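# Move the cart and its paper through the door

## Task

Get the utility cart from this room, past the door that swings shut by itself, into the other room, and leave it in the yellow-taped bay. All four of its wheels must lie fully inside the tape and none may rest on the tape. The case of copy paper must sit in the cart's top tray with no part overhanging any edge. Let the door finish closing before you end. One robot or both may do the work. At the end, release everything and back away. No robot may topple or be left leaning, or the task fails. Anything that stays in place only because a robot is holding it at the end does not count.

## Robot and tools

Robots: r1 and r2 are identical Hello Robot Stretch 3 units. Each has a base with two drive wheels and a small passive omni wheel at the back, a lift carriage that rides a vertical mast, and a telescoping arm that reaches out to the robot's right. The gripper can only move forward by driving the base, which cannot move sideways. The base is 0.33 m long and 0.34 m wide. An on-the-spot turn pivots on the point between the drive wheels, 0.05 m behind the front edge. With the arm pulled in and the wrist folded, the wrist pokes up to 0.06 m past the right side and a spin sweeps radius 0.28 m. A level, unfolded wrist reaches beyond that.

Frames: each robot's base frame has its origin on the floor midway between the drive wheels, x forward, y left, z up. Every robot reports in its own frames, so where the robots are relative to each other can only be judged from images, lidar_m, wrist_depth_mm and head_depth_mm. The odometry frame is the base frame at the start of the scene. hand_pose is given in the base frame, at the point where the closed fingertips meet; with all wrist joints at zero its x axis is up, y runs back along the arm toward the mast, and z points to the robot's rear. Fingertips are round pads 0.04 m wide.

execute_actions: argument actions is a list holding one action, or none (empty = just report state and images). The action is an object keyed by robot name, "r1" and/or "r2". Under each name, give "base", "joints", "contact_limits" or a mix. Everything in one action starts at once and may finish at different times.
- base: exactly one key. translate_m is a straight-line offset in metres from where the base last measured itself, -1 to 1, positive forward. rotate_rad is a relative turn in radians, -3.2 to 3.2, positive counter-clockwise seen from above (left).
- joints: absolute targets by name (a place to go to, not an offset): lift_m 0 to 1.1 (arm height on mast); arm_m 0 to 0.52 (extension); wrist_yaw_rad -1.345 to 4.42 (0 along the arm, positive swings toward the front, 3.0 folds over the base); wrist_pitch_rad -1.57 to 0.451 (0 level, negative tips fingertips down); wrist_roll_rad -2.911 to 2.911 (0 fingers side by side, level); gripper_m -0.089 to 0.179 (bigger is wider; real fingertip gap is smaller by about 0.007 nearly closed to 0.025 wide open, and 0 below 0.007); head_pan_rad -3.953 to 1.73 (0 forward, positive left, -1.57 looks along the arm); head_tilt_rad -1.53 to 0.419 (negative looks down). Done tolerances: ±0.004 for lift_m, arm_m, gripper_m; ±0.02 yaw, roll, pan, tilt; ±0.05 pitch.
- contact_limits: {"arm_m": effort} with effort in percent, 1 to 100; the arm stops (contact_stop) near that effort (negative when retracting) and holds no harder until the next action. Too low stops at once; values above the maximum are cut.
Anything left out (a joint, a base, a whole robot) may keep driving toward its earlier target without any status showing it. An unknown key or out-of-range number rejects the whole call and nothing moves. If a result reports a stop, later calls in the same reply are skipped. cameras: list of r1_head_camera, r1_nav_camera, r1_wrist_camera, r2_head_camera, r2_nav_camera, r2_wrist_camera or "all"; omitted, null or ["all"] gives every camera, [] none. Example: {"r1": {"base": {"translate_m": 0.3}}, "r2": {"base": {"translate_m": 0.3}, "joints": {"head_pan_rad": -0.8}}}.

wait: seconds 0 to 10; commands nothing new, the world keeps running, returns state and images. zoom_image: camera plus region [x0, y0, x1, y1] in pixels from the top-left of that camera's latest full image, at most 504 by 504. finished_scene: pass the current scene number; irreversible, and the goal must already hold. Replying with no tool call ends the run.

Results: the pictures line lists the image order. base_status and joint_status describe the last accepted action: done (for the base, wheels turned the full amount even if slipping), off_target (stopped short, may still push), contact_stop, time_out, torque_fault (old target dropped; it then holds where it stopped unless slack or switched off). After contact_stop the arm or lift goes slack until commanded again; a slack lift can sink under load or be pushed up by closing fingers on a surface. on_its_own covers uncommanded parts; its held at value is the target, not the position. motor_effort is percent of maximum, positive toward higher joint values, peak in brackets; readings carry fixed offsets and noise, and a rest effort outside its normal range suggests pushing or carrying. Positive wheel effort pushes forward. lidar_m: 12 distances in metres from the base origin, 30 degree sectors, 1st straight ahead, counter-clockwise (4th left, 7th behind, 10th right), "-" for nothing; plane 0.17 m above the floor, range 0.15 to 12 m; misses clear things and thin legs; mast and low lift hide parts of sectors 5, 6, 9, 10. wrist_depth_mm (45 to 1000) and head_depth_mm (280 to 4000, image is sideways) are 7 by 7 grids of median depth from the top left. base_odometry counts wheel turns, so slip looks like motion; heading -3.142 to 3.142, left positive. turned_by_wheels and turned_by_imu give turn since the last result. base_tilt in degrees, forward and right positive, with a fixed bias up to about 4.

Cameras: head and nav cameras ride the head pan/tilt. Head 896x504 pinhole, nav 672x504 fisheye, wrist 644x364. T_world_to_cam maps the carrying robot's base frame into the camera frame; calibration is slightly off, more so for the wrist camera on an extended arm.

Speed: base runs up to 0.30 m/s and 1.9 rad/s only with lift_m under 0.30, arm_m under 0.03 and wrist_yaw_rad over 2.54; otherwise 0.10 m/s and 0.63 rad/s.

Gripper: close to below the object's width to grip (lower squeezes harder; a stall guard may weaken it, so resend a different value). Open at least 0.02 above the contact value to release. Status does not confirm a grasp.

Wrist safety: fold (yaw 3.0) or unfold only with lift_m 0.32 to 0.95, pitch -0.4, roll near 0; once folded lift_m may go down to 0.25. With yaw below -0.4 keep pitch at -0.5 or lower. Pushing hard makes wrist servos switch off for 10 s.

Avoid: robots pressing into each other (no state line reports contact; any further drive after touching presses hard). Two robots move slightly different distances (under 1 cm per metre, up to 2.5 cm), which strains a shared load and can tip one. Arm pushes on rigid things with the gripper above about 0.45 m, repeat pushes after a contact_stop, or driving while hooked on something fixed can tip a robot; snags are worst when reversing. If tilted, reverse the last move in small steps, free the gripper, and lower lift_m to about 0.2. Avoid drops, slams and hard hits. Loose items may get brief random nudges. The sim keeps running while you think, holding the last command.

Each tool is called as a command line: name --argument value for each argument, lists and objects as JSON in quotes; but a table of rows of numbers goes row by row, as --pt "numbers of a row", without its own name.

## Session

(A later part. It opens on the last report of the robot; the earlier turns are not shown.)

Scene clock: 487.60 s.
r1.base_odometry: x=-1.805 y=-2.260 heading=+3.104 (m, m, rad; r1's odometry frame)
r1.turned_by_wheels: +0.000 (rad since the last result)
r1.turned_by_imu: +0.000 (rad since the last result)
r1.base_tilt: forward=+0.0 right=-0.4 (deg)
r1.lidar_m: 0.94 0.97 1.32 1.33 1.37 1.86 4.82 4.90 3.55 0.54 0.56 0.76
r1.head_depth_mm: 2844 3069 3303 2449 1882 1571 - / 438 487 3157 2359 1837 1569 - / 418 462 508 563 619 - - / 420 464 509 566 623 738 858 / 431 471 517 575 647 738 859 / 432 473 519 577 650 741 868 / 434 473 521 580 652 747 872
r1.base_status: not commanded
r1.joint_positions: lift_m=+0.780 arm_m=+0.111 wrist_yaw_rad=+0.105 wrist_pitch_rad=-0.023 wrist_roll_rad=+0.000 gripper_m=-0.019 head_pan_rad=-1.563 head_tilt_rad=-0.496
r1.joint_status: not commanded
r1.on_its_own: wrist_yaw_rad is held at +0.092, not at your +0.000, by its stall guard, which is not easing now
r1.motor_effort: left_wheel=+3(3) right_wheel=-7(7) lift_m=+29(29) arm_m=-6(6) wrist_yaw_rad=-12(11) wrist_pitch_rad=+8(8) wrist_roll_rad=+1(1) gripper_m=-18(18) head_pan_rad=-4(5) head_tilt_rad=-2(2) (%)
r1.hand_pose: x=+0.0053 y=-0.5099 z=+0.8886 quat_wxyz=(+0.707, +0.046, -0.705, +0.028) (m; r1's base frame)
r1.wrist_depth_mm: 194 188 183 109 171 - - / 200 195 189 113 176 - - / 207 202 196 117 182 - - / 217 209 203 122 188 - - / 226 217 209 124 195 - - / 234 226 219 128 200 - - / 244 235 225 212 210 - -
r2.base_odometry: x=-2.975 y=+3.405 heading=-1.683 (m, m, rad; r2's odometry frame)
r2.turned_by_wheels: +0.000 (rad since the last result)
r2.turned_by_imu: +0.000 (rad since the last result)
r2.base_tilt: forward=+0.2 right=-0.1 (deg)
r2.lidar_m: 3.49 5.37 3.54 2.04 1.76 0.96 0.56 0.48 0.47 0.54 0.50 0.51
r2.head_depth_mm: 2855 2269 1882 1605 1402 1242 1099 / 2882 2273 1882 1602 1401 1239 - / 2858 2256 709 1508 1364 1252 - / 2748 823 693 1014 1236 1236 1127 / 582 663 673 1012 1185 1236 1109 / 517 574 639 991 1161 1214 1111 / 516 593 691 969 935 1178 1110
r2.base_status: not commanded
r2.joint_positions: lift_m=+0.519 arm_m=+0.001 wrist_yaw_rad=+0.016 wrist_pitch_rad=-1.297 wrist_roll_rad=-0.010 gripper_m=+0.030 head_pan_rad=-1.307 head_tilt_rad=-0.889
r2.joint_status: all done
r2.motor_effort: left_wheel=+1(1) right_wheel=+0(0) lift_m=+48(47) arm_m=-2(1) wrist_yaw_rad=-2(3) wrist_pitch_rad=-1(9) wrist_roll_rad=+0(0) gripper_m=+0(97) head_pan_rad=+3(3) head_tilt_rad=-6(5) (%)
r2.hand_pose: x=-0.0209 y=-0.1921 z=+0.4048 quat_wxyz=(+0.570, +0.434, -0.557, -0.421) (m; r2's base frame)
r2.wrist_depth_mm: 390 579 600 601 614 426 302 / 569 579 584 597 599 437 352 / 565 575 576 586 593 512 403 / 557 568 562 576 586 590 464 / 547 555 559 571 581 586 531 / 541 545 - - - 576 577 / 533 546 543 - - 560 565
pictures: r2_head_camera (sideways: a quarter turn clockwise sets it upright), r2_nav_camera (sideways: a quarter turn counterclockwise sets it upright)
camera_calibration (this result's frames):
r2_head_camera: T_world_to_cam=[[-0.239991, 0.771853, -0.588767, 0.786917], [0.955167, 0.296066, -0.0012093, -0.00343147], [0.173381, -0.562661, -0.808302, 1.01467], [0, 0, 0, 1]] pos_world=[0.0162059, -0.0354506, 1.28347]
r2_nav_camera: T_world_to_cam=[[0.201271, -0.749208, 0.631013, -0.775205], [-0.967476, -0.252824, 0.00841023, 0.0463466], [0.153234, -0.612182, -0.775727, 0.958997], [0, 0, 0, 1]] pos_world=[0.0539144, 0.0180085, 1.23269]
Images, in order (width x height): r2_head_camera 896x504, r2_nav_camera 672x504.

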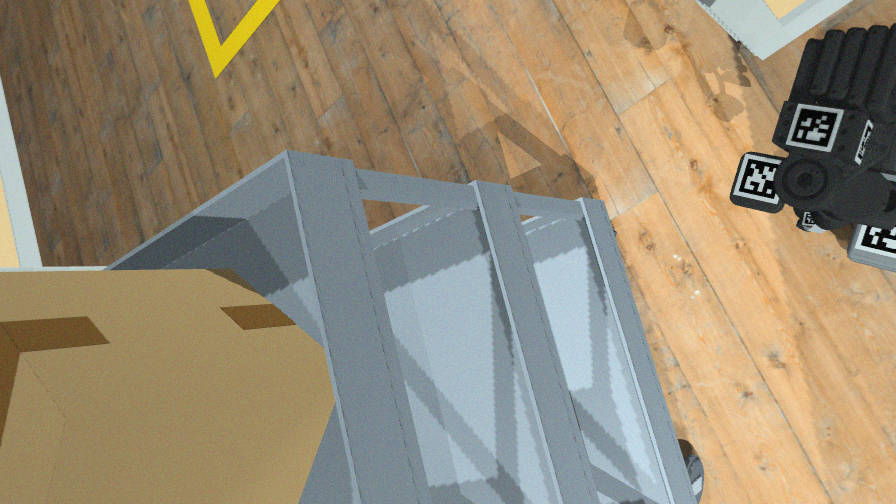

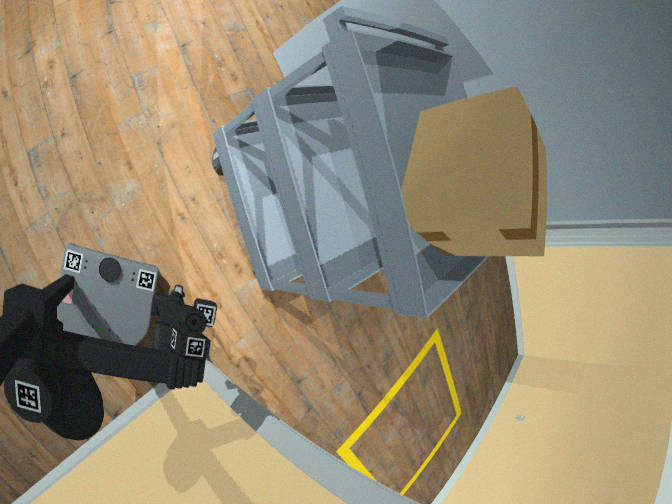

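execute_actions --actions '[{"r2":{"base":{"rotate_rad":0.65},"joints":{"wrist_yaw_rad":1.9,"head_pan_rad":-0.6}}}]' --cameras '[]'

execute_actions --actions '[{"r2":{"joints":{"wrist_yaw_rad":3.0,"wrist_pitch_rad":-0.4}}}]' --cameras '[]'

execute_actions --actions '[{"r2":{"joints":{"lift_m":0.25}}}]' --cameras '["r2_head_camera","r2_nav_camera"]'

Scene clock: 490.20 s.
r1.base_odometry: x=-1.805 y=-2.260 heading=+3.104 (m, m, rad; r1's odometry frame)
r1.turned_by_wheels: +0.000 (rad since the last result)
r1.turned_by_imu: +0.000 (rad since the last result)
r1.base_tilt: forward=+0.1 right=-0.4 (deg)
r1.lidar_m: 0.94 0.97 1.32 1.33 1.37 1.86 4.83 4.89 3.56 0.54 0.56 0.76
r1.head_depth_mm: 2842 3083 3289 2462 1877 1563 - / 439 486 3129 2380 1836 1570 - / 418 462 507 563 621 - - / 421 464 509 564 622 736 860 / 431 471 518 576 647 740 864 / 433 474 519 576 650 745 870 / 434 474 521 580 651 749 875
r1.base_status: not commanded
r1.joint_positions: lift_m=+0.780 arm_m=+0.111 wrist_yaw_rad=+0.105 wrist_pitch_rad=-0.023 wrist_roll_rad=+0.000 gripper_m=-0.019 head_pan_rad=-1.563 head_tilt_rad=-0.496
r1.joint_status: not commanded
r1.on_its_own: wrist_yaw_rad is held at +0.092, not at your +0.000, by its stall guard, which is not easing now
r1.motor_effort: left_wheel=+3(3) right_wheel=-7(7) lift_m=+29(29) arm_m=-6(6) wrist_yaw_rad=-12(12) wrist_pitch_rad=+8(8) wrist_roll_rad=+1(1) gripper_m=-17(18) head_pan_rad=-4(4) head_tilt_rad=-1(1) (%)
r1.hand_pose: x=+0.0053 y=-0.5099 z=+0.8886 quat_wxyz=(+0.707, +0.046, -0.705, +0.028) (m; r1's base frame)
r1.wrist_depth_mm: 195 189 183 109 172 - - / 201 195 189 113 176 - - / 208 202 195 117 183 - - / 216 209 202 122 189 - - / 225 217 209 124 196 - - / 234 226 219 128 199 - - / 244 235 225 212 210 - -
r2.base_odometry: x=-2.975 y=+3.405 heading=-1.033 (m, m, rad; r2's odometry frame)
r2.turned_by_wheels: +0.650 (rad since the last result)
r2.turned_by_imu: +0.650 (rad since the last result)
r2.base_tilt: forward=+0.1 right=-0.1 (deg)
r2.lidar_m: 5.36 2.89 1.91 1.76 0.79 0.52 0.47 0.47 0.51 0.50 0.53 3.80
r2.head_depth_mm: 2866 2272 1436 962 986 1136 1138 / 2879 2278 1889 1609 1392 1223 1129 / 2877 2249 1889 1597 1397 1237 1123 / 2852 2243 1879 1600 1398 1235 1112 / 2838 2269 1879 1595 1393 1235 1112 / 2847 2264 1867 1596 1381 1232 1108 / 2825 2257 1867 1601 1393 1235 1109
r2.base_status: done
r2.joint_positions: lift_m=+0.519 arm_m=+0.001 wrist_yaw_rad=+1.897 wrist_pitch_rad=-1.298 wrist_roll_rad=-0.010 gripper_m=+0.030 head_pan_rad=-0.607 head_tilt_rad=-0.889
r2.joint_status: all done
r2.motor_effort: left_wheel=-1(6) right_wheel=+2(5) lift_m=+48(48) arm_m=-1(1) wrist_yaw_rad=+3(3) wrist_pitch_rad=+0(1) wrist_roll_rad=+0(0) gripper_m=-1(1) head_pan_rad=+3(39) head_tilt_rad=-5(5) (%)
r2.hand_pose: x=+0.0221 y=-0.1316 z=+0.4048 quat_wxyz=(+0.676, +0.705, +0.023, +0.212) (m; r2's base frame)
r2.wrist_depth_mm: 589 585 596 607 613 612 627 / 572 582 591 597 602 603 622 / 565 574 585 583 590 607 611 / 560 - 568 579 575 592 510 / - - - - 571 591 456 / - - - - 563 577 425 / - - - 552 557 565 401
pictures: none
No camera images: the call's "cameras" was empty. Leave "cameras" out to get every camera's image.

Scene clock: 491.77 s.
r1.base_odometry: x=-1.805 y=-2.260 heading=+3.104 (m, m, rad; r1's odometry frame)
r1.turned_by_wheels: +0.000 (rad since the last result)
r1.turned_by_imu: +0.000 (rad since the last result)
r1.base_tilt: forward=+0.1 right=-0.4 (deg)
r1.lidar_m: 0.94 0.98 1.32 1.33 1.37 1.87 4.80 4.89 3.54 0.54 0.56 0.76
r1.head_depth_mm: 2849 3120 3335 2468 1890 1561 - / 439 487 3125 2358 1833 1566 - / 419 462 507 562 619 - - / 421 464 509 565 622 734 860 / 432 471 518 577 648 738 862 / 433 472 520 577 649 742 866 / 434 474 522 580 652 746 871
r1.base_status: not commanded
r1.joint_positions: lift_m=+0.780 arm_m=+0.111 wrist_yaw_rad=+0.105 wrist_pitch_rad=-0.023 wrist_roll_rad=+0.000 gripper_m=-0.019 head_pan_rad=-1.563 head_tilt_rad=-0.496
r1.joint_status: not commanded
r1.on_its_own: wrist_yaw_rad is held at +0.092, not at your +0.000, by its stall guard, which is not easing now
r1.motor_effort: left_wheel=+3(3) right_wheel=-7(7) lift_m=+29(29) arm_m=-6(6) wrist_yaw_rad=-12(12) wrist_pitch_rad=+8(8) wrist_roll_rad=+2(1) gripper_m=-17(19) head_pan_rad=-4(4) head_tilt_rad=-2(2) (%)
r1.hand_pose: x=+0.0053 y=-0.5099 z=+0.8886 quat_wxyz=(+0.707, +0.046, -0.705, +0.028) (m; r1's base frame)
r1.wrist_depth_mm: 194 188 182 110 172 - - / 200 195 189 113 177 - - / 208 202 195 117 182 - - / 216 210 202 122 189 - - / 224 217 210 124 195 - - / 235 225 219 128 200 - - / 244 235 226 212 211 - -
r2.base_odometry: x=-2.975 y=+3.405 heading=-1.033 (m, m, rad; r2's odometry frame)
r2.turned_by_wheels: +0.000 (rad since the last result)
r2.turned_by_imu: +0.000 (rad since the last result)
r2.base_tilt: forward=+0.1 right=-0.1 (deg)
r2.lidar_m: 5.35 2.90 1.91 1.76 0.79 0.52 0.47 0.47 0.52 0.50 0.53 3.80
r2.head_depth_mm: 2891 2279 1439 965 986 1135 1115 / 2839 2287 1888 1605 1398 1226 1147 / 2879 2289 1875 1595 1387 1237 1112 / 2830 2251 1876 1604 1390 1241 1107 / 2845 2246 1871 1602 1395 1237 1108 / 2869 2286 1864 1609 1391 1234 1108 / 2851 2259 1875 1594 1390 1234 1106
r2.base_status: not commanded
r2.joint_positions: lift_m=+0.519 arm_m=+0.001 wrist_yaw_rad=+2.997 wrist_pitch_rad=-0.423 wrist_roll_rad=-0.010 gripper_m=+0.030 head_pan_rad=-0.607 head_tilt_rad=-0.889
r2.joint_status: all done
r2.motor_effort: left_wheel=-1(1) right_wheel=+2(2) lift_m=+47(48) arm_m=-1(1) wrist_yaw_rad=+3(1) wrist_pitch_rad=+10(10) wrist_roll_rad=+0(0) gripper_m=-1(1) head_pan_rad=+3(3) head_tilt_rad=-6(5) (%)
r2.hand_pose: x=+0.0110 y=+0.0753 z=+0.5308 quat_wxyz=(+0.198, +0.696, +0.099, +0.683) (m; r2's base frame)
r2.wrist_depth_mm: 918 - - - - - - / 912 - - - - - - / 916 - - - - - - / 940 - - - - - - / 860 894 982 949 955 979 953 / 759 778 - 794 803 801 815 / 670 685 684 678 695 704 705
pictures: none
No camera images: the call's "cameras" was empty. Leave "cameras" out to get every camera's image.

Scene clock: 495.07 s.
r1.base_odometry: x=-1.805 y=-2.260 heading=+3.104 (m, m, rad; r1's odometry frame)
r1.turned_by_wheels: +0.000 (rad since the last result)
r1.turned_by_imu: +0.000 (rad since the last result)
r1.base_tilt: forward=+0.1 right=-0.4 (deg)
r1.lidar_m: 0.94 0.97 1.32 1.33 1.37 1.87 4.82 4.88 3.55 0.54 0.56 0.76
r1.head_depth_mm: 2828 3099 3300 2455 1890 1565 - / 439 486 3138 2368 1820 1571 - / 419 463 507 562 619 - - / 421 464 509 565 624 736 857 / 432 471 519 575 648 740 864 / 432 472 520 577 650 743 867 / 434 474 521 580 652 746 870
r1.base_status: not commanded
r1.joint_positions: lift_m=+0.780 arm_m=+0.111 wrist_yaw_rad=+0.105 wrist_pitch_rad=-0.023 wrist_roll_rad=+0.000 gripper_m=-0.019 head_pan_rad=-1.563 head_tilt_rad=-0.496
r1.joint_status: not commanded
r1.on_its_own: wrist_yaw_rad is held at +0.092, not at your +0.000, by its stall guard, which is not easing now
r1.motor_effort: left_wheel=+3(3) right_wheel=-7(7) lift_m=+29(29) arm_m=-6(6) wrist_yaw_rad=-12(12) wrist_pitch_rad=+8(8) wrist_roll_rad=+1(1) gripper_m=-18(18) head_pan_rad=-4(4) head_tilt_rad=-2(2) (%)
r1.hand_pose: x=+0.0053 y=-0.5099 z=+0.8886 quat_wxyz=(+0.707, +0.046, -0.705, +0.028) (m; r1's base frame)
r1.wrist_depth_mm: 194 189 183 109 172 - - / 202 195 189 113 177 - - / 208 202 194 117 183 - - / 217 209 202 122 189 - - / 225 217 211 124 194 - - / 234 225 219 128 200 - - / 244 235 225 212 210 - -
r2.base_odometry: x=-2.975 y=+3.405 heading=-1.033 (m, m, rad; r2's odometry frame)
r2.turned_by_wheels: +0.000 (rad since the last result)
r2.turned_by_imu: +0.001 (rad since the last result)
r2.base_tilt: forward=+0.2 right=-0.1 (deg)
r2.lidar_m: 5.36 2.89 1.91 1.75 0.79 0.52 0.47 0.47 0.51 0.50 0.53 3.84
r2.head_depth_mm: 2881 2286 1437 966 982 1135 1112 / 2890 2282 1885 1599 1392 1226 1118 / 2850 2292 1881 1603 1402 1238 1127 / 2882 2263 1882 1605 1389 1234 1110 / 2873 2273 1874 1608 1391 1234 1108 / 2845 2251 1864 1604 1384 1234 1107 / 2847 2262 1867 1601 1394 1231 1114
r2.base_status: not commanded
r2.joint_positions: lift_m=+0.251 arm_m=+0.001 wrist_yaw_rad=+2.997 wrist_pitch_rad=-0.422 wrist_roll_rad=-0.010 gripper_m=+0.030 head_pan_rad=-0.607 head_tilt_rad=-0.889
r2.joint_status: all done
r2.motor_effort: left_wheel=-1(1) right_wheel=+2(2) lift_m=+15(46) arm_m=-1(1) wrist_yaw_rad=+2(4) wrist_pitch_rad=+9(10) wrist_roll_rad=+0(0) gripper_m=+0(0) head_pan_rad=+3(3) head_tilt_rad=-5(5) (%)
r2.hand_pose: x=+0.0110 y=+0.0755 z=+0.2624 quat_wxyz=(+0.197, +0.696, +0.099, +0.683) (m; r2's base frame)
r2.wrist_depth_mm: 934 - - - - - - / 902 - - - - - - / 819 - 868 884 882 914 900 / 661 - 667 684 682 698 696 / 537 538 568 558 557 560 568 / 473 - - - 468 474 478 / - - - - 408 406 410
pictures: r2_head_camera (sideways: a quarter turn clockwise sets it upright), r2_nav_camera (sideways: a quarter turn counterclockwise sets it upright)
camera_calibration (this result's frames):
r2_head_camera: T_world_to_cam=[[-0.680791, 0.435852, -0.588691, 0.789506], [0.539921, 0.841715, -0.00120582, -0.000902998], [0.494984, -0.318667, -0.808358, 1.01279], [0, 0, 0, 1]] pos_world=[0.0366634, -0.0206064, 1.28347]
r2_nav_camera: T_world_to_cam=[[0.63659, -0.443473, 0.630939, -0.777765], [-0.577189, -0.816567, 0.00841101, 0.0439648], [0.511474, -0.369526, -0.775787, 0.95689], [0, 0, 0, 1]] pos_world=[0.031069, 0.0445773, 1.23269]
Images, in order (width x height): r2_head_camera 896x504, r2_nav_camera 672x504.

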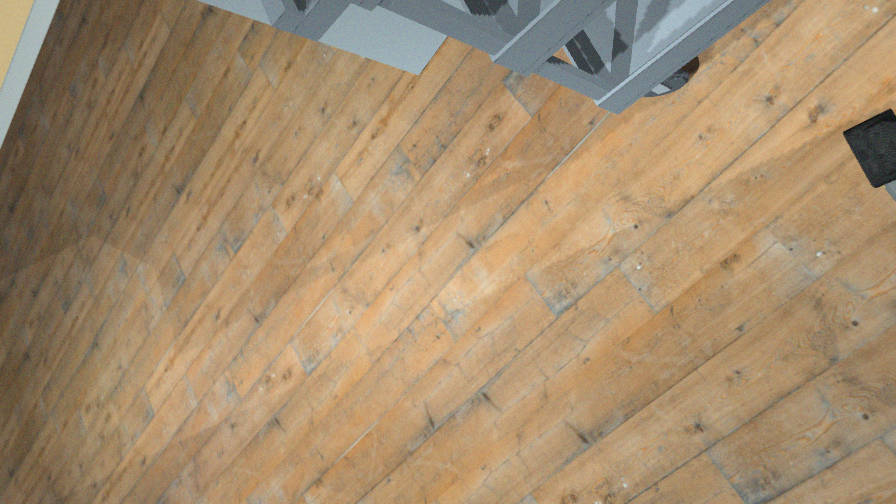

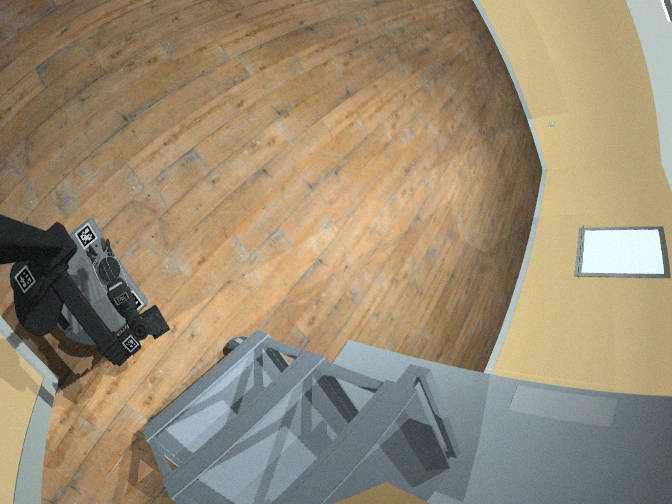

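execute_actions --actions '[{"r2":{"base":{"translate_m":1.0},"joints":{"head_pan_rad":-1.57,"head_tilt_rad":-0.7}}}]' --cameras '[]'

execute_actions --actions '[{"r2":{"base":{"rotate_rad":-1.42},"joints":{"head_pan_rad":-1.0}}}]' --cameras '["r2_head_camera","r2_nav_camera"]'

Scene clock: 500.37 s.
r1.base_odometry: x=-1.805 y=-2.260 heading=+3.104 (m, m, rad; r1's odometry frame)
r1.turned_by_wheels: +0.000 (rad since the last result)
r1.turned_by_imu: +0.001 (rad since the last result)
r1.base_tilt: forward=+0.1 right=-0.3 (deg)
r1.lidar_m: 0.94 0.98 1.32 1.33 1.37 1.86 4.82 4.92 1.59 0.54 0.56 0.76
r1.head_depth_mm: 2839 3038 3245 1740 1723 1567 - / 439 486 3129 1921 1764 1569 - / 419 462 508 563 622 - - / 421 464 510 565 623 735 859 / 432 471 518 575 647 740 866 / 433 472 519 577 650 743 866 / 434 473 522 579 653 746 872
r1.base_status: not commanded
r1.joint_positions: lift_m=+0.780 arm_m=+0.111 wrist_yaw_rad=+0.105 wrist_pitch_rad=-0.023 wrist_roll_rad=+0.000 gripper_m=-0.019 head_pan_rad=-1.563 head_tilt_rad=-0.496
r1.joint_status: not commanded
r1.on_its_own: wrist_yaw_rad is held at +0.092, not at your +0.000, by its stall guard, which is not easing now
r1.motor_effort: left_wheel=+3(3) right_wheel=-7(7) lift_m=+29(29) arm_m=-6(6) wrist_yaw_rad=-12(12) wrist_pitch_rad=+8(8) wrist_roll_rad=+1(1) gripper_m=-18(18) head_pan_rad=-5(5) head_tilt_rad=-1(2) (%)
r1.hand_pose: x=+0.0053 y=-0.5099 z=+0.8886 quat_wxyz=(+0.707, +0.046, -0.705, +0.028) (m; r1's base frame)
r1.wrist_depth_mm: 194 188 183 109 171 - - / 201 195 188 113 177 - - / 207 202 196 117 183 - - / 217 210 203 122 188 - - / 224 217 210 124 194 - - / 234 226 219 128 199 - - / 244 234 225 213 212 - -
r2.base_odometry: x=-2.463 y=+2.546 heading=-1.033 (m, m, rad; r2's odometry frame)
r2.turned_by_wheels: +0.000 (rad since the last result)
r2.turned_by_imu: +0.004 (rad since the last result)
r2.base_tilt: forward=+0.2 right=-0.1 (deg)
r2.lidar_m: 4.36 3.11 2.05 1.89 1.92 1.61 1.47 0.88 1.02 1.60 2.92 3.65
r2.head_depth_mm: 2475 1180 1129 1277 1499 1348 1166 / 1381 2811 2439 1794 1539 1338 1167 / 2416 2808 2338 1793 1576 1335 1166 / 2479 2788 2420 1906 1570 1336 1164 / 2452 2761 2403 1894 1575 1332 1161 / 2422 2708 2406 1898 1569 1333 1165 / 2409 2692 2420 1887 1561 1330 1162
r2.base_status: done
r2.joint_positions: lift_m=+0.251 arm_m=+0.001 wrist_yaw_rad=+2.998 wrist_pitch_rad=-0.422 wrist_roll_rad=-0.010 gripper_m=+0.030 head_pan_rad=-1.563 head_tilt_rad=-0.705
r2.joint_status: all done
r2.motor_effort: left_wheel=-1(9) right_wheel=+1(9) lift_m=+15(15) arm_m=-1(1) wrist_yaw_rad=+1(3) wrist_pitch_rad=+9(9) wrist_roll_rad=-1(0) gripper_m=+0(0) head_pan_rad=-4(42) head_tilt_rad=+2(16) (%)
r2.hand_pose: x=+0.0108 y=+0.0755 z=+0.2624 quat_wxyz=(+0.197, +0.696, +0.099, +0.683) (m; r2's base frame)
r2.wrist_depth_mm: - - - - - - - / - - - - - - - / 852 - 861 876 908 919 930 / 655 - 679 681 683 702 707 / 541 530 568 555 563 567 564 / 464 - - - 470 473 478 / - - - - 407 408 410
pictures: none
No camera images: the call's "cameras" was empty. Leave "cameras" out to get every camera's image.

Scene clock: 502.47 s.
r1.base_odometry: x=-1.805 y=-2.260 heading=+3.104 (m, m, rad; r1's odometry frame)
r1.turned_by_wheels: +0.000 (rad since the last result)
r1.turned_by_imu: +0.000 (rad since the last result)
r1.base_tilt: forward=+0.1 right=-0.4 (deg)
r1.lidar_m: 0.94 0.97 1.32 1.33 1.38 1.86 4.83 4.90 1.59 0.54 0.56 0.76
r1.head_depth_mm: 2845 3104 3337 1912 1803 1567 - / 439 486 3113 2278 1816 1571 - / 418 463 508 563 620 - - / 421 464 510 565 624 736 860 / 432 472 518 576 648 738 863 / 433 473 520 578 651 745 868 / 434 474 521 579 652 745 871
r1.base_status: not commanded
r1.joint_positions: lift_m=+0.780 arm_m=+0.111 wrist_yaw_rad=+0.105 wrist_pitch_rad=-0.023 wrist_roll_rad=+0.000 gripper_m=-0.019 head_pan_rad=-1.563 head_tilt_rad=-0.496
r1.joint_status: not commanded
r1.on_its_own: wrist_yaw_rad is held at +0.092, not at your +0.000, by its stall guard, which is not easing now
r1.motor_effort: left_wheel=+3(3) right_wheel=-7(7) lift_m=+29(29) arm_m=-6(6) wrist_yaw_rad=-12(12) wrist_pitch_rad=+8(8) wrist_roll_rad=+1(1) gripper_m=-18(18) head_pan_rad=-4(4) head_tilt_rad=-2(1) (%)
r1.hand_pose: x=+0.0053 y=-0.5099 z=+0.8886 quat_wxyz=(+0.707, +0.046, -0.705, +0.028) (m; r1's base frame)
r1.wrist_depth_mm: 194 188 182 109 172 - - / 201 195 188 113 178 - - / 208 201 195 117 183 - - / 216 210 202 122 189 - - / 225 217 210 124 196 - - / 233 226 219 128 200 - - / 244 235 226 212 211 - -
r2.base_odometry: x=-2.463 y=+2.546 heading=-2.453 (m, m, rad; r2's odometry frame)
r2.turned_by_wheels: -1.420 (rad since the last result)
r2.turned_by_imu: -1.412 (rad since the last result)
r2.base_tilt: forward=+0.1 right=-0.1 (deg)
r2.lidar_m: 2.89 3.02 4.16 4.34 2.64 1.95 1.89 1.97 1.53 1.27 0.88 1.07
r2.head_depth_mm: 3787 1291 2260 1864 1588 1351 1171 / 1040 1108 1498 1679 1576 1336 1169 / 1043 1123 1073 1344 1494 1337 1166 / 1124 1153 1388 1298 1470 1338 1165 / 1282 1232 1441 1560 1570 1336 1166 / 1141 1191 1351 1549 1566 1337 1161 / 1028 1120 1231 1351 1498 1331 1159
r2.base_status: done
r2.joint_positions: lift_m=+0.251 arm_m=+0.001 wrist_yaw_rad=+2.998 wrist_pitch_rad=-0.422 wrist_roll_rad=-0.010 gripper_m=+0.030 head_pan_rad=-1.007 head_tilt_rad=-0.705
r2.joint_status: all done
r2.motor_effort: left_wheel=+2(12) right_wheel=-1(6) lift_m=+15(15) arm_m=-1(2) wrist_yaw_rad=+2(2) wrist_pitch_rad=+9(9) wrist_roll_rad=+0(0) gripper_m=-1(1) head_pan_rad=+3(37) head_tilt_rad=+2(2) (%)
r2.hand_pose: x=+0.0108 y=+0.0755 z=+0.2624 quat_wxyz=(+0.197, +0.696, +0.099, +0.683) (m; r2's base frame)
r2.wrist_depth_mm: - - - - - - - / - - - - - - - / 837 - 860 886 899 913 916 / 661 - 674 688 680 699 710 / 533 532 568 557 555 557 570 / 469 - - - 475 477 479 / - - - - 400 411 409
pictures: r2_head_camera (sideways: a quarter turn clockwise sets it upright), r2_nav_camera (sideways: a quarter turn counterclockwise sets it upright)
camera_calibration (this result's frames):
r2_head_camera: T_world_to_cam=[[-0.392423, 0.563792, -0.726734, 0.967623], [0.825482, 0.564373, -0.00791091, 0.00608545], [0.405689, -0.60301, -0.686873, 0.855351], [0, 0, 0, 1]] pos_world=[0.0276876, -0.0331871, 1.29077]
r2_nav_camera: T_world_to_cam=[[0.344895, -0.547517, 0.762412, -0.947316], [-0.850317, -0.526227, 0.00675705, 0.0477823], [0.397503, -0.650623, -0.647056, 0.790163], [0, 0, 0, 1]] pos_world=[0.0532629, 0.0205706, 1.2332]
Images, in order (width x height): r2_head_camera 896x504, r2_nav_camera 672x504.

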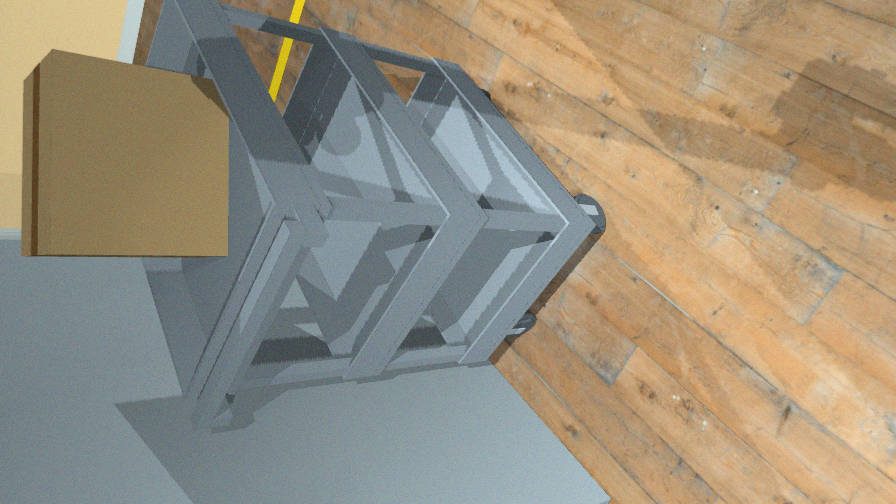

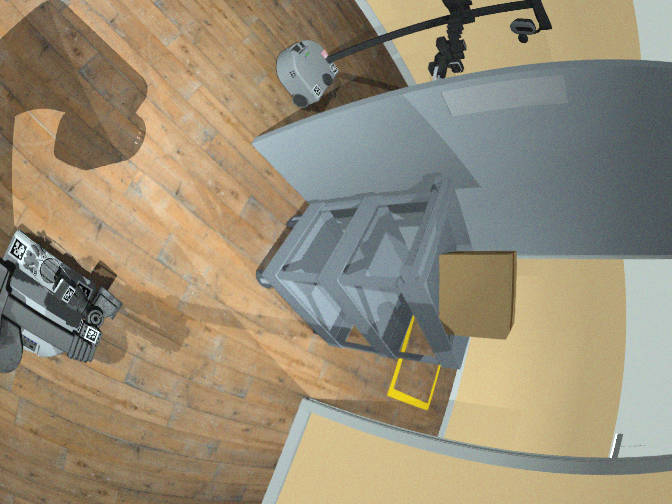

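execute_actions --actions '[{"r2":{"base":{"translate_m":0.68},"joints":{"head_pan_rad":-1.4}}}]' --cameras '[]'

execute_actions --actions '[{"r2":{"base":{"rotate_rad":-1.61},"joints":{"head_pan_rad":0,"head_tilt_rad":-0.9}}}]' --cameras '[]'

execute_actions --actions '[{"r2":{"joints":{"lift_m":0.395}}}]' --cameras '[]'

execute_actions --actions '[{"r2":{"joints":{"wrist_yaw_rad":1.57,"gripper_m":0.175}}}]' --cameras '[]'

execute_actions --actions '[{"r2":{"joints":{"wrist_pitch_rad":0}}}]' --cameras '["r2_head_camera","r2_nav_camera","r2_wrist_camera"]'

Scene clock: 507.00 s.
r1.base_odometry: x=-1.805 y=-2.260 heading=+3.104 (m, m, rad; r1's odometry frame)
r1.turned_by_wheels: +0.000 (rad since the last result)
r1.turned_by_imu: +0.000 (rad since the last result)
r1.base_tilt: forward=+0.0 right=-0.4 (deg)
r1.lidar_m: 0.94 0.98 1.32 1.33 1.38 1.86 4.82 4.86 0.97 0.54 0.56 0.76
r1.head_depth_mm: 2863 3093 3289 2453 1881 1501 - / 439 486 3150 2354 1827 1571 - / 419 463 508 561 621 - - / 421 464 509 565 623 735 857 / 432 471 518 575 647 740 862 / 433 472 519 576 649 745 869 / 434 474 521 579 651 747 876
r1.base_status: not commanded
r1.joint_positions: lift_m=+0.780 arm_m=+0.111 wrist_yaw_rad=+0.105 wrist_pitch_rad=-0.023 wrist_roll_rad=+0.000 gripper_m=-0.019 head_pan_rad=-1.563 head_tilt_rad=-0.496
r1.joint_status: not commanded
r1.on_its_own: wrist_yaw_rad is held at +0.092, not at your +0.000, by its stall guard, which is not easing now
r1.motor_effort: left_wheel=+3(3) right_wheel=-7(7) lift_m=+29(29) arm_m=-6(6) wrist_yaw_rad=-12(13) wrist_pitch_rad=+8(8) wrist_roll_rad=+1(1) gripper_m=-18(18) head_pan_rad=-5(4) head_tilt_rad=-1(1) (%)
r1.hand_pose: x=+0.0053 y=-0.5099 z=+0.8886 quat_wxyz=(+0.707, +0.046, -0.705, +0.028) (m; r1's base frame)
r1.wrist_depth_mm: 194 189 183 109 172 - - / 201 195 188 113 177 - - / 209 202 196 118 183 - - / 216 210 202 122 189 - - / 225 217 209 123 195 - - / 234 226 220 128 200 - - / 245 236 225 213 211 - 690
r2.base_odometry: x=-2.989 y=+2.114 heading=-2.453 (m, m, rad; r2's odometry frame)
r2.turned_by_wheels: +0.000 (rad since the last result)
r2.turned_by_imu: +0.003 (rad since the last result)
r2.base_tilt: forward=+0.2 right=-0.1 (deg)
r2.lidar_m: 2.19 2.30 3.20 4.35 3.60 2.66 2.58 2.09 0.82 0.82 0.54 0.99
r2.head_depth_mm: 938 958 877 1226 1224 1317 1168 / 949 963 912 1216 1358 1336 1167 / 3661 1122 1020 1219 1435 1338 1166 / 1117 1223 1010 1256 1469 1338 1168 / 775 845 932 1034 1171 1253 1161 / 591 632 679 732 816 1047 1161 / 476 502 558 661 1530 1333 1159
r2.base_status: done
r2.joint_positions: lift_m=+0.251 arm_m=+0.001 wrist_yaw_rad=+2.998 wrist_pitch_rad=-0.422 wrist_roll_rad=-0.010 gripper_m=+0.030 head_pan_rad=-1.393 head_tilt_rad=-0.705
r2.joint_status: all done
r2.motor_effort: left_wheel=+1(12) right_wheel=-1(6) lift_m=+15(16) arm_m=-2(1) wrist_yaw_rad=+1(2) wrist_pitch_rad=+9(9) wrist_roll_rad=+0(0) gripper_m=+0(1) head_pan_rad=-3(28) head_tilt_rad=+2(2) (%)
r2.hand_pose: x=+0.0108 y=+0.0755 z=+0.2624 quat_wxyz=(+0.197, +0.696, +0.099, +0.683) (m; r2's base frame)
r2.wrist_depth_mm: - - - - - - - / - - - - - - - / 859 - 867 889 895 896 900 / 663 - 674 678 690 705 709 / 540 530 564 550 565 564 571 / 470 - - - 469 473 477 / - - - - 403 411 407
pictures: none
No camera images: the call's "cameras" was empty. Leave "cameras" out to get every camera's image.

Scene clock: 509.20 s.
r1.base_odometry: x=-1.805 y=-2.260 heading=+3.104 (m, m, rad; r1's odometry frame)
r1.turned_by_wheels: +0.000 (rad since the last result)
r1.turned_by_imu: +0.000 (rad since the last result)
r1.base_tilt: forward=+0.1 right=-0.3 (deg)
r1.lidar_m: 0.94 0.97 1.32 1.32 1.37 1.86 4.79 4.89 0.92 0.54 0.56 0.76
r1.head_depth_mm: 2847 3093 3320 2453 1884 1563 - / 439 486 3114 2342 1827 1573 - / 419 462 508 563 620 - - / 421 465 510 564 623 736 860 / 432 471 518 575 647 739 863 / 433 472 520 578 650 741 870 / 433 474 521 579 652 746 876
r1.base_status: not commanded
r1.joint_positions: lift_m=+0.780 arm_m=+0.111 wrist_yaw_rad=+0.105 wrist_pitch_rad=-0.023 wrist_roll_rad=+0.000 gripper_m=-0.019 head_pan_rad=-1.563 head_tilt_rad=-0.496
r1.joint_status: not commanded
r1.on_its_own: wrist_yaw_rad is held at +0.092, not at your +0.000, by its stall guard, which is not easing now
r1.motor_effort: left_wheel=+3(3) right_wheel=-7(7) lift_m=+29(29) arm_m=-6(6) wrist_yaw_rad=-11(13) wrist_pitch_rad=+8(8) wrist_roll_rad=+1(1) gripper_m=-18(18) head_pan_rad=-4(5) head_tilt_rad=-1(2) (%)
r1.hand_pose: x=+0.0053 y=-0.5099 z=+0.8886 quat_wxyz=(+0.707, +0.046, -0.705, +0.028) (m; r1's base frame)
r1.wrist_depth_mm: 194 189 182 110 172 - - / 201 195 189 113 177 - - / 208 201 196 117 183 - - / 216 210 201 122 189 - - / 225 217 209 124 194 - - / 233 225 218 128 199 - - / 243 235 225 214 212 - -
r2.base_odometry: x=-2.989 y=+2.114 heading=+2.220 (m, m, rad; r2's odometry frame)
r2.turned_by_wheels: -1.610 (rad since the last result)
r2.turned_by_imu: -1.601 (rad since the last result)
r2.base_tilt: forward=+0.2 right=-0.1 (deg)
r2.lidar_m: 0.82 0.55 0.99 2.20 2.26 3.04 4.32 3.79 2.70 2.58 2.20 0.82
r2.head_depth_mm: 2761 2201 1835 1605 1400 1241 1115 / 1032 851 1247 1569 1393 1243 1109 / 965 856 1190 1415 1397 1240 1110 / 908 866 1191 1446 1394 1234 1110 / 993 957 1204 1450 1397 1240 1113 / 1183 878 1162 1396 1345 1232 1107 / 922 915 910 904 967 1228 1105
r2.base_status: done
r2.joint_positions: lift_m=+0.251 arm_m=+0.001 wrist_yaw_rad=+2.998 wrist_pitch_rad=-0.422 wrist_roll_rad=-0.010 gripper_m=+0.030 head_pan_rad=-0.007 head_tilt_rad=-0.889
r2.joint_status: all done
r2.motor_effort: left_wheel=+2(13) right_wheel=-1(6) lift_m=+15(15) arm_m=-1(1) wrist_yaw_rad=+2(2) wrist_pitch_rad=+9(9) wrist_roll_rad=+0(0) gripper_m=-1(1) head_pan_rad=+3(44) head_tilt_rad=-5(22) (%)
r2.hand_pose: x=+0.0108 y=+0.0755 z=+0.2624 quat_wxyz=(+0.197, +0.696, +0.099, +0.683) (m; r2's base frame)
r2.wrist_depth_mm: - - - - - - - / - - - - 827 - - / 843 - 873 866 869 908 478 / 668 - 675 679 683 691 520 / 534 528 577 551 561 569 553 / 474 - - - 470 478 475 / - - - - 404 408 411
pictures: none
No camera images: the call's "cameras" was empty. Leave "cameras" out to get every camera's image.

Scene clock: 511.37 s.
r1.base_odometry: x=-1.805 y=-2.260 heading=+3.104 (m, m, rad; r1's odometry frame)
r1.turned_by_wheels: +0.000 (rad since the last result)
r1.turned_by_imu: +0.000 (rad since the last result)
r1.base_tilt: forward=+0.1 right=-0.4 (deg)
r1.lidar_m: 0.94 0.97 1.32 1.33 1.37 1.86 4.80 4.88 0.91 0.54 0.56 0.76
r1.head_depth_mm: 2842 3056 3295 2469 1891 1573 - / 439 486 3121 2342 1825 1579 - / 419 462 507 562 621 - - / 421 465 509 565 624 736 859 / 432 471 518 575 648 737 861 / 432 474 520 577 649 742 866 / 434 473 522 581 653 747 871
r1.base_status: not commanded
r1.joint_positions: lift_m=+0.780 arm_m=+0.111 wrist_yaw_rad=+0.105 wrist_pitch_rad=-0.023 wrist_roll_rad=+0.000 gripper_m=-0.019 head_pan_rad=-1.563 head_tilt_rad=-0.496
r1.joint_status: not commanded
r1.on_its_own: wrist_yaw_rad is held at +0.092, not at your +0.000, by its stall guard, which is not easing now
r1.motor_effort: left_wheel=+3(3) right_wheel=-7(7) lift_m=+29(29) arm_m=-6(6) wrist_yaw_rad=-12(11) wrist_pitch_rad=+8(8) wrist_roll_rad=+1(1) gripper_m=-17(19) head_pan_rad=-5(4) head_tilt_rad=-1(2) (%)
r1.hand_pose: x=+0.0053 y=-0.5099 z=+0.8886 quat_wxyz=(+0.707, +0.046, -0.705, +0.028) (m; r1's base frame)
r1.wrist_depth_mm: 193 188 183 109 171 - - / 200 195 189 113 178 - - / 208 202 195 118 183 - - / 217 209 202 122 189 - - / 224 217 211 124 195 - - / 233 225 218 128 199 - - / 243 236 225 213 210 - -
r2.base_odometry: x=-2.989 y=+2.114 heading=+2.220 (m, m, rad; r2's odometry frame)
r2.turned_by_wheels: +0.000 (rad since the last result)
r2.turned_by_imu: +0.000 (rad since the last result)
r2.base_tilt: forward=+0.2 right=-0.1 (deg)
r2.lidar_m: 0.82 0.55 0.99 2.20 2.26 3.03 4.34 3.82 2.70 2.58 2.20 0.82
r2.head_depth_mm: 2759 2208 1835 1611 1395 1238 1112 / 1033 855 1244 1568 1400 1238 1106 / 963 857 1187 1419 1390 1242 1106 / 909 867 1193 1445 1395 1236 1109 / 993 959 1208 1446 1393 1240 1111 / 1180 877 1160 1389 1345 1235 1107 / 924 916 911 903 968 1237 1103
r2.base_status: not commanded
r2.joint_positions: lift_m=+0.394 arm_m=+0.001 wrist_yaw_rad=+2.998 wrist_pitch_rad=-0.422 wrist_roll_rad=-0.010 gripper_m=+0.030 head_pan_rad=-0.007 head_tilt_rad=-0.889
r2.joint_status: all done
r2.motor_effort: left_wheel=+2(2) right_wheel=-1(1) lift_m=+47(50) arm_m=-1(2) wrist_yaw_rad=+2(1) wrist_pitch_rad=+9(9) wrist_roll_rad=+0(0) gripper_m=+0(0) head_pan_rad=+3(3) head_tilt_rad=-5(5) (%)
r2.hand_pose: x=+0.0108 y=+0.0756 z=+0.4062 quat_wxyz=(+0.197, +0.696, +0.099, +0.683) (m; r2's base frame)
r2.wrist_depth_mm: - - - - - - - / - - - - - - - / - - - - 928 - 472 / 906 - 921 948 940 955 519 / 748 726 778 768 770 738 592 / 631 621 - 637 652 638 651 / 547 549 554 565 562 562 563
pictures: none
No camera images: the call's "cameras" was empty. Leave "cameras" out to get every camera's image.

Scene clock: 513.30 s.
r1.base_odometry: x=-1.805 y=-2.260 heading=+3.104 (m, m, rad; r1's odometry frame)
r1.turned_by_wheels: +0.000 (rad since the last result)
r1.turned_by_imu: +0.000 (rad since the last result)
r1.base_tilt: forward=+0.1 right=-0.4 (deg)
r1.lidar_m: 0.94 0.97 1.32 1.33 1.37 1.86 4.82 4.89 0.92 0.54 0.56 0.76
r1.head_depth_mm: 2828 3096 3327 2466 1827 1564 - / 439 487 3145 2363 1824 1573 - / 419 463 507 561 621 - - / 421 465 510 565 624 736 858 / 432 471 519 576 647 740 861 / 433 472 520 579 651 741 866 / 434 474 521 579 653 747 872
r1.base_status: not commanded
r1.joint_positions: lift_m=+0.780 arm_m=+0.111 wrist_yaw_rad=+0.105 wrist_pitch_rad=-0.023 wrist_roll_rad=+0.000 gripper_m=-0.019 head_pan_rad=-1.563 head_tilt_rad=-0.496
r1.joint_status: not commanded
r1.on_its_own: wrist_yaw_rad is held at +0.092, not at your +0.000, by its stall guard, which is not easing now
r1.motor_effort: left_wheel=+3(3) right_wheel=-7(7) lift_m=+29(29) arm_m=-6(6) wrist_yaw_rad=-12(12) wrist_pitch_rad=+8(8) wrist_roll_rad=+1(1) gripper_m=-18(17) head_pan_rad=-5(4) head_tilt_rad=-1(1) (%)
r1.hand_pose: x=+0.0053 y=-0.5099 z=+0.8886 quat_wxyz=(+0.707, +0.046, -0.705, +0.028) (m; r1's base frame)
r1.wrist_depth_mm: 194 188 183 109 172 - - / 201 195 189 113 176 - - / 208 202 195 118 182 - - / 216 210 203 122 189 - - / 225 217 209 124 194 - - / 234 226 220 128 199 - - / 244 236 226 212 210 - 663
r2.base_odometry: x=-2.989 y=+2.114 heading=+2.220 (m, m, rad; r2's odometry frame)
r2.turned_by_wheels: +0.000 (rad since the last result)
r2.turned_by_imu: +0.000 (rad since the last result)
r2.base_tilt: forward=+0.2 right=-0.1 (deg)
r2.lidar_m: 0.82 0.54 0.99 2.20 2.26 3.04 4.34 3.81 2.70 2.57 2.19 0.82
r2.head_depth_mm: 2770 2200 1842 1605 1399 1238 1111 / 1032 855 1244 1575 1394 1236 1115 / 964 858 1192 1421 1399 1237 1112 / 907 868 1188 1442 1390 1236 1105 / 991 956 1200 1450 1390 1236 1106 / 1178 878 1162 1394 1343 1232 1107 / 921 913 909 905 966 1235 1109
r2.base_status: not commanded
r2.joint_positions: lift_m=+0.394 arm_m=+0.001 wrist_yaw_rad=+1.573 wrist_pitch_rad=-0.422 wrist_roll_rad=-0.010 gripper_m=+0.175 head_pan_rad=-0.007 head_tilt_rad=-0.889
r2.joint_status: all done
r2.motor_effort: left_wheel=+2(2) right_wheel=-1(1) lift_m=+48(47) arm_m=-1(2) wrist_yaw_rad=-4(4) wrist_pitch_rad=+9(9) wrist_roll_rad=+0(0) gripper_m=+0(100) head_pan_rad=+3(3) head_tilt_rad=-5(5) (%)
r2.hand_pose: x=+0.2026 y=-0.1456 z=+0.4062 quat_wxyz=(+0.595, +0.592, -0.380, +0.388) (m; r2's base frame)
r2.wrist_depth_mm: 596 862 - - - - - / 591 845 - - - - - / 593 830 817 813 - - - / 583 842 925 929 948 953 963 / 565 761 751 778 774 806 791 / - 644 633 644 651 - 650 / 520 550 563 559 558 551 565
pictures: none
No camera images: the call's "cameras" was empty. Leave "cameras" out to get every camera's image.

Scene clock: 514.33 s.
r1.base_odometry: x=-1.805 y=-2.260 heading=+3.104 (m, m, rad; r1's odometry frame)
r1.turned_by_wheels: +0.000 (rad since the last result)
r1.turned_by_imu: +0.000 (rad since the last result)
r1.base_tilt: forward=+0.1 right=-0.3 (deg)
r1.lidar_m: 0.94 0.97 1.32 1.33 1.38 1.86 4.82 4.88 0.92 0.54 0.56 0.76
r1.head_depth_mm: 2858 3090 3328 2459 1810 1569 - / 439 486 3159 2359 1833 1574 - / 419 462 508 562 620 - - / 421 464 509 565 624 736 859 / 432 472 518 576 647 739 862 / 432 473 519 578 650 742 867 / 434 475 521 580 653 745 872
r1.base_status: not commanded
r1.joint_positions: lift_m=+0.780 arm_m=+0.111 wrist_yaw_rad=+0.105 wrist_pitch_rad=-0.023 wrist_roll_rad=+0.000 gripper_m=-0.019 head_pan_rad=-1.563 head_tilt_rad=-0.496
r1.joint_status: not commanded
r1.on_its_own: wrist_yaw_rad is held at +0.092, not at your +0.000, by its stall guard, which is not easing now
r1.motor_effort: left_wheel=+3(3) right_wheel=-7(7) lift_m=+29(29) arm_m=-6(6) wrist_yaw_rad=-12(13) wrist_pitch_rad=+8(8) wrist_roll_rad=+1(1) gripper_m=-18(18) head_pan_rad=-5(4) head_tilt_rad=-1(1) (%)
r1.hand_pose: x=+0.0053 y=-0.5099 z=+0.8886 quat_wxyz=(+0.707, +0.046, -0.705, +0.028) (m; r1's base frame)
r1.wrist_depth_mm: 194 188 183 109 172 - - / 201 195 188 113 177 - - / 208 202 194 118 182 - - / 215 210 202 122 188 - - / 224 218 210 124 195 - - / 234 226 219 128 199 - - / 244 236 227 213 211 - 667
r2.base_odometry: x=-2.989 y=+2.114 heading=+2.220 (m, m, rad; r2's odometry frame)
r2.turned_by_wheels: +0.000 (rad since the last result)
r2.turned_by_imu: +0.000 (rad since the last result)
r2.base_tilt: forward=+0.2 right=-0.1 (deg)
r2.lidar_m: 0.82 0.54 0.99 2.20 2.26 3.03 4.33 3.80 2.70 2.58 2.20 0.82
r2.head_depth_mm: 2754 2193 1829 1606 1393 1235 1111 / 1033 851 1243 1577 1402 1234 1127 / 965 858 1193 1418 1395 1240 1113 / 911 869 1192 1446 1399 1232 1109 / 990 959 1207 1437 1387 1235 1108 / 1180 878 1160 1395 1344 1234 1110 / 922 916 909 902 970 1233 1109
r2.base_status: not commanded
r2.joint_positions: lift_m=+0.394 arm_m=+0.001 wrist_yaw_rad=+1.573 wrist_pitch_rad=-0.026 wrist_roll_rad=-0.010 gripper_m=+0.175 head_pan_rad=-0.007 head_tilt_rad=-0.889
r2.joint_status: all done
r2.motor_effort: left_wheel=+2(2) right_wheel=-1(1) lift_m=+48(48) arm_m=-1(1) wrist_yaw_rad=-5(4) wrist_pitch_rad=+11(11) wrist_roll_rad=+0(0) gripper_m=+0(0) head_pan_rad=+4(4) head_tilt_rad=-4(5) (%)
r2.hand_pose: x=+0.2342 y=-0.1455 z=+0.5023 quat_wxyz=(+0.509, +0.504, -0.490, +0.497) (m; r2's base frame)
r2.wrist_depth_mm: 597 746 811 805 - - - / 593 851 - - - - - / 593 775 748 - - - - / 590 796 - - - - - / 567 864 - - - - - / - 896 819 800 - - - / 607 826 858 869 865 832 867
pictures: r2_head_camera (sideways: a quarter turn clockwise sets it upright), r2_nav_camera (sideways: a quarter turn counterclockwise sets it upright), r2_wrist_camera
camera_calibration (this result's frames):
r2_head_camera: T_world_to_cam=[[-0.808222, -0.0246357, -0.588362, 0.789855], [-0.029601, 0.999561, -0.00119089, 0.00255166], [0.588133, 0.0164536, -0.808597, 1.01253], [0, 0, 0, 1]] pos_world=[0.0429528, 0.000248346, 1.28345]
r2_nav_camera: T_world_to_cam=[[0.776061, -0.00661055, 0.630624, -0.778204], [-0.0153543, -0.999847, 0.00841437, 0.0405332], [0.630471, -0.0162128, -0.776043, 0.956497], [0, 0, 0, 1]] pos_world=[0.00151203, 0.0508902, 1.2327]
r2_wrist_camera: T_world_to_cam=[[-0.047359, -0.998615, 0.0228968, -0.155935], [-0.184029, -0.0138072, -0.982824, 0.572129], [0.981779, -0.0507592, -0.183121, 0.0217235], [0, 0, 0, 1]] pos_world=[0.0765759, -0.146717, 0.56985]
Images, in order (width x height): r2_head_camera 896x504, r2_nav_camera 672x504, r2_wrist_camera 644x364.

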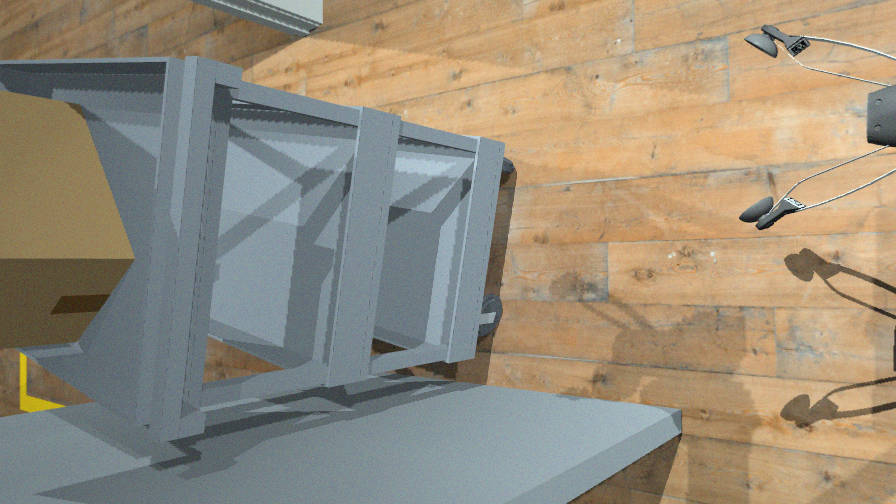

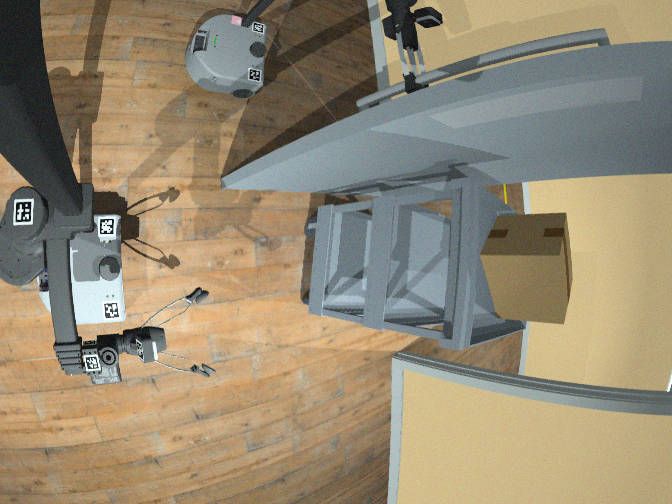

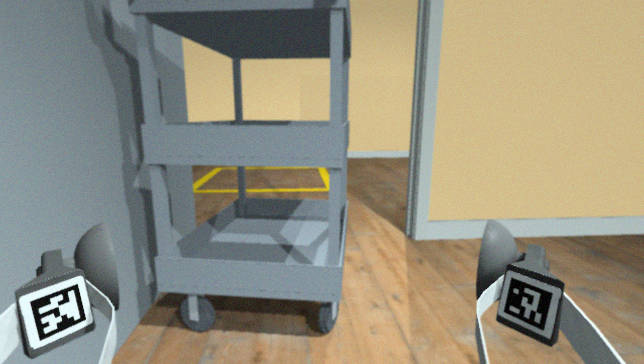

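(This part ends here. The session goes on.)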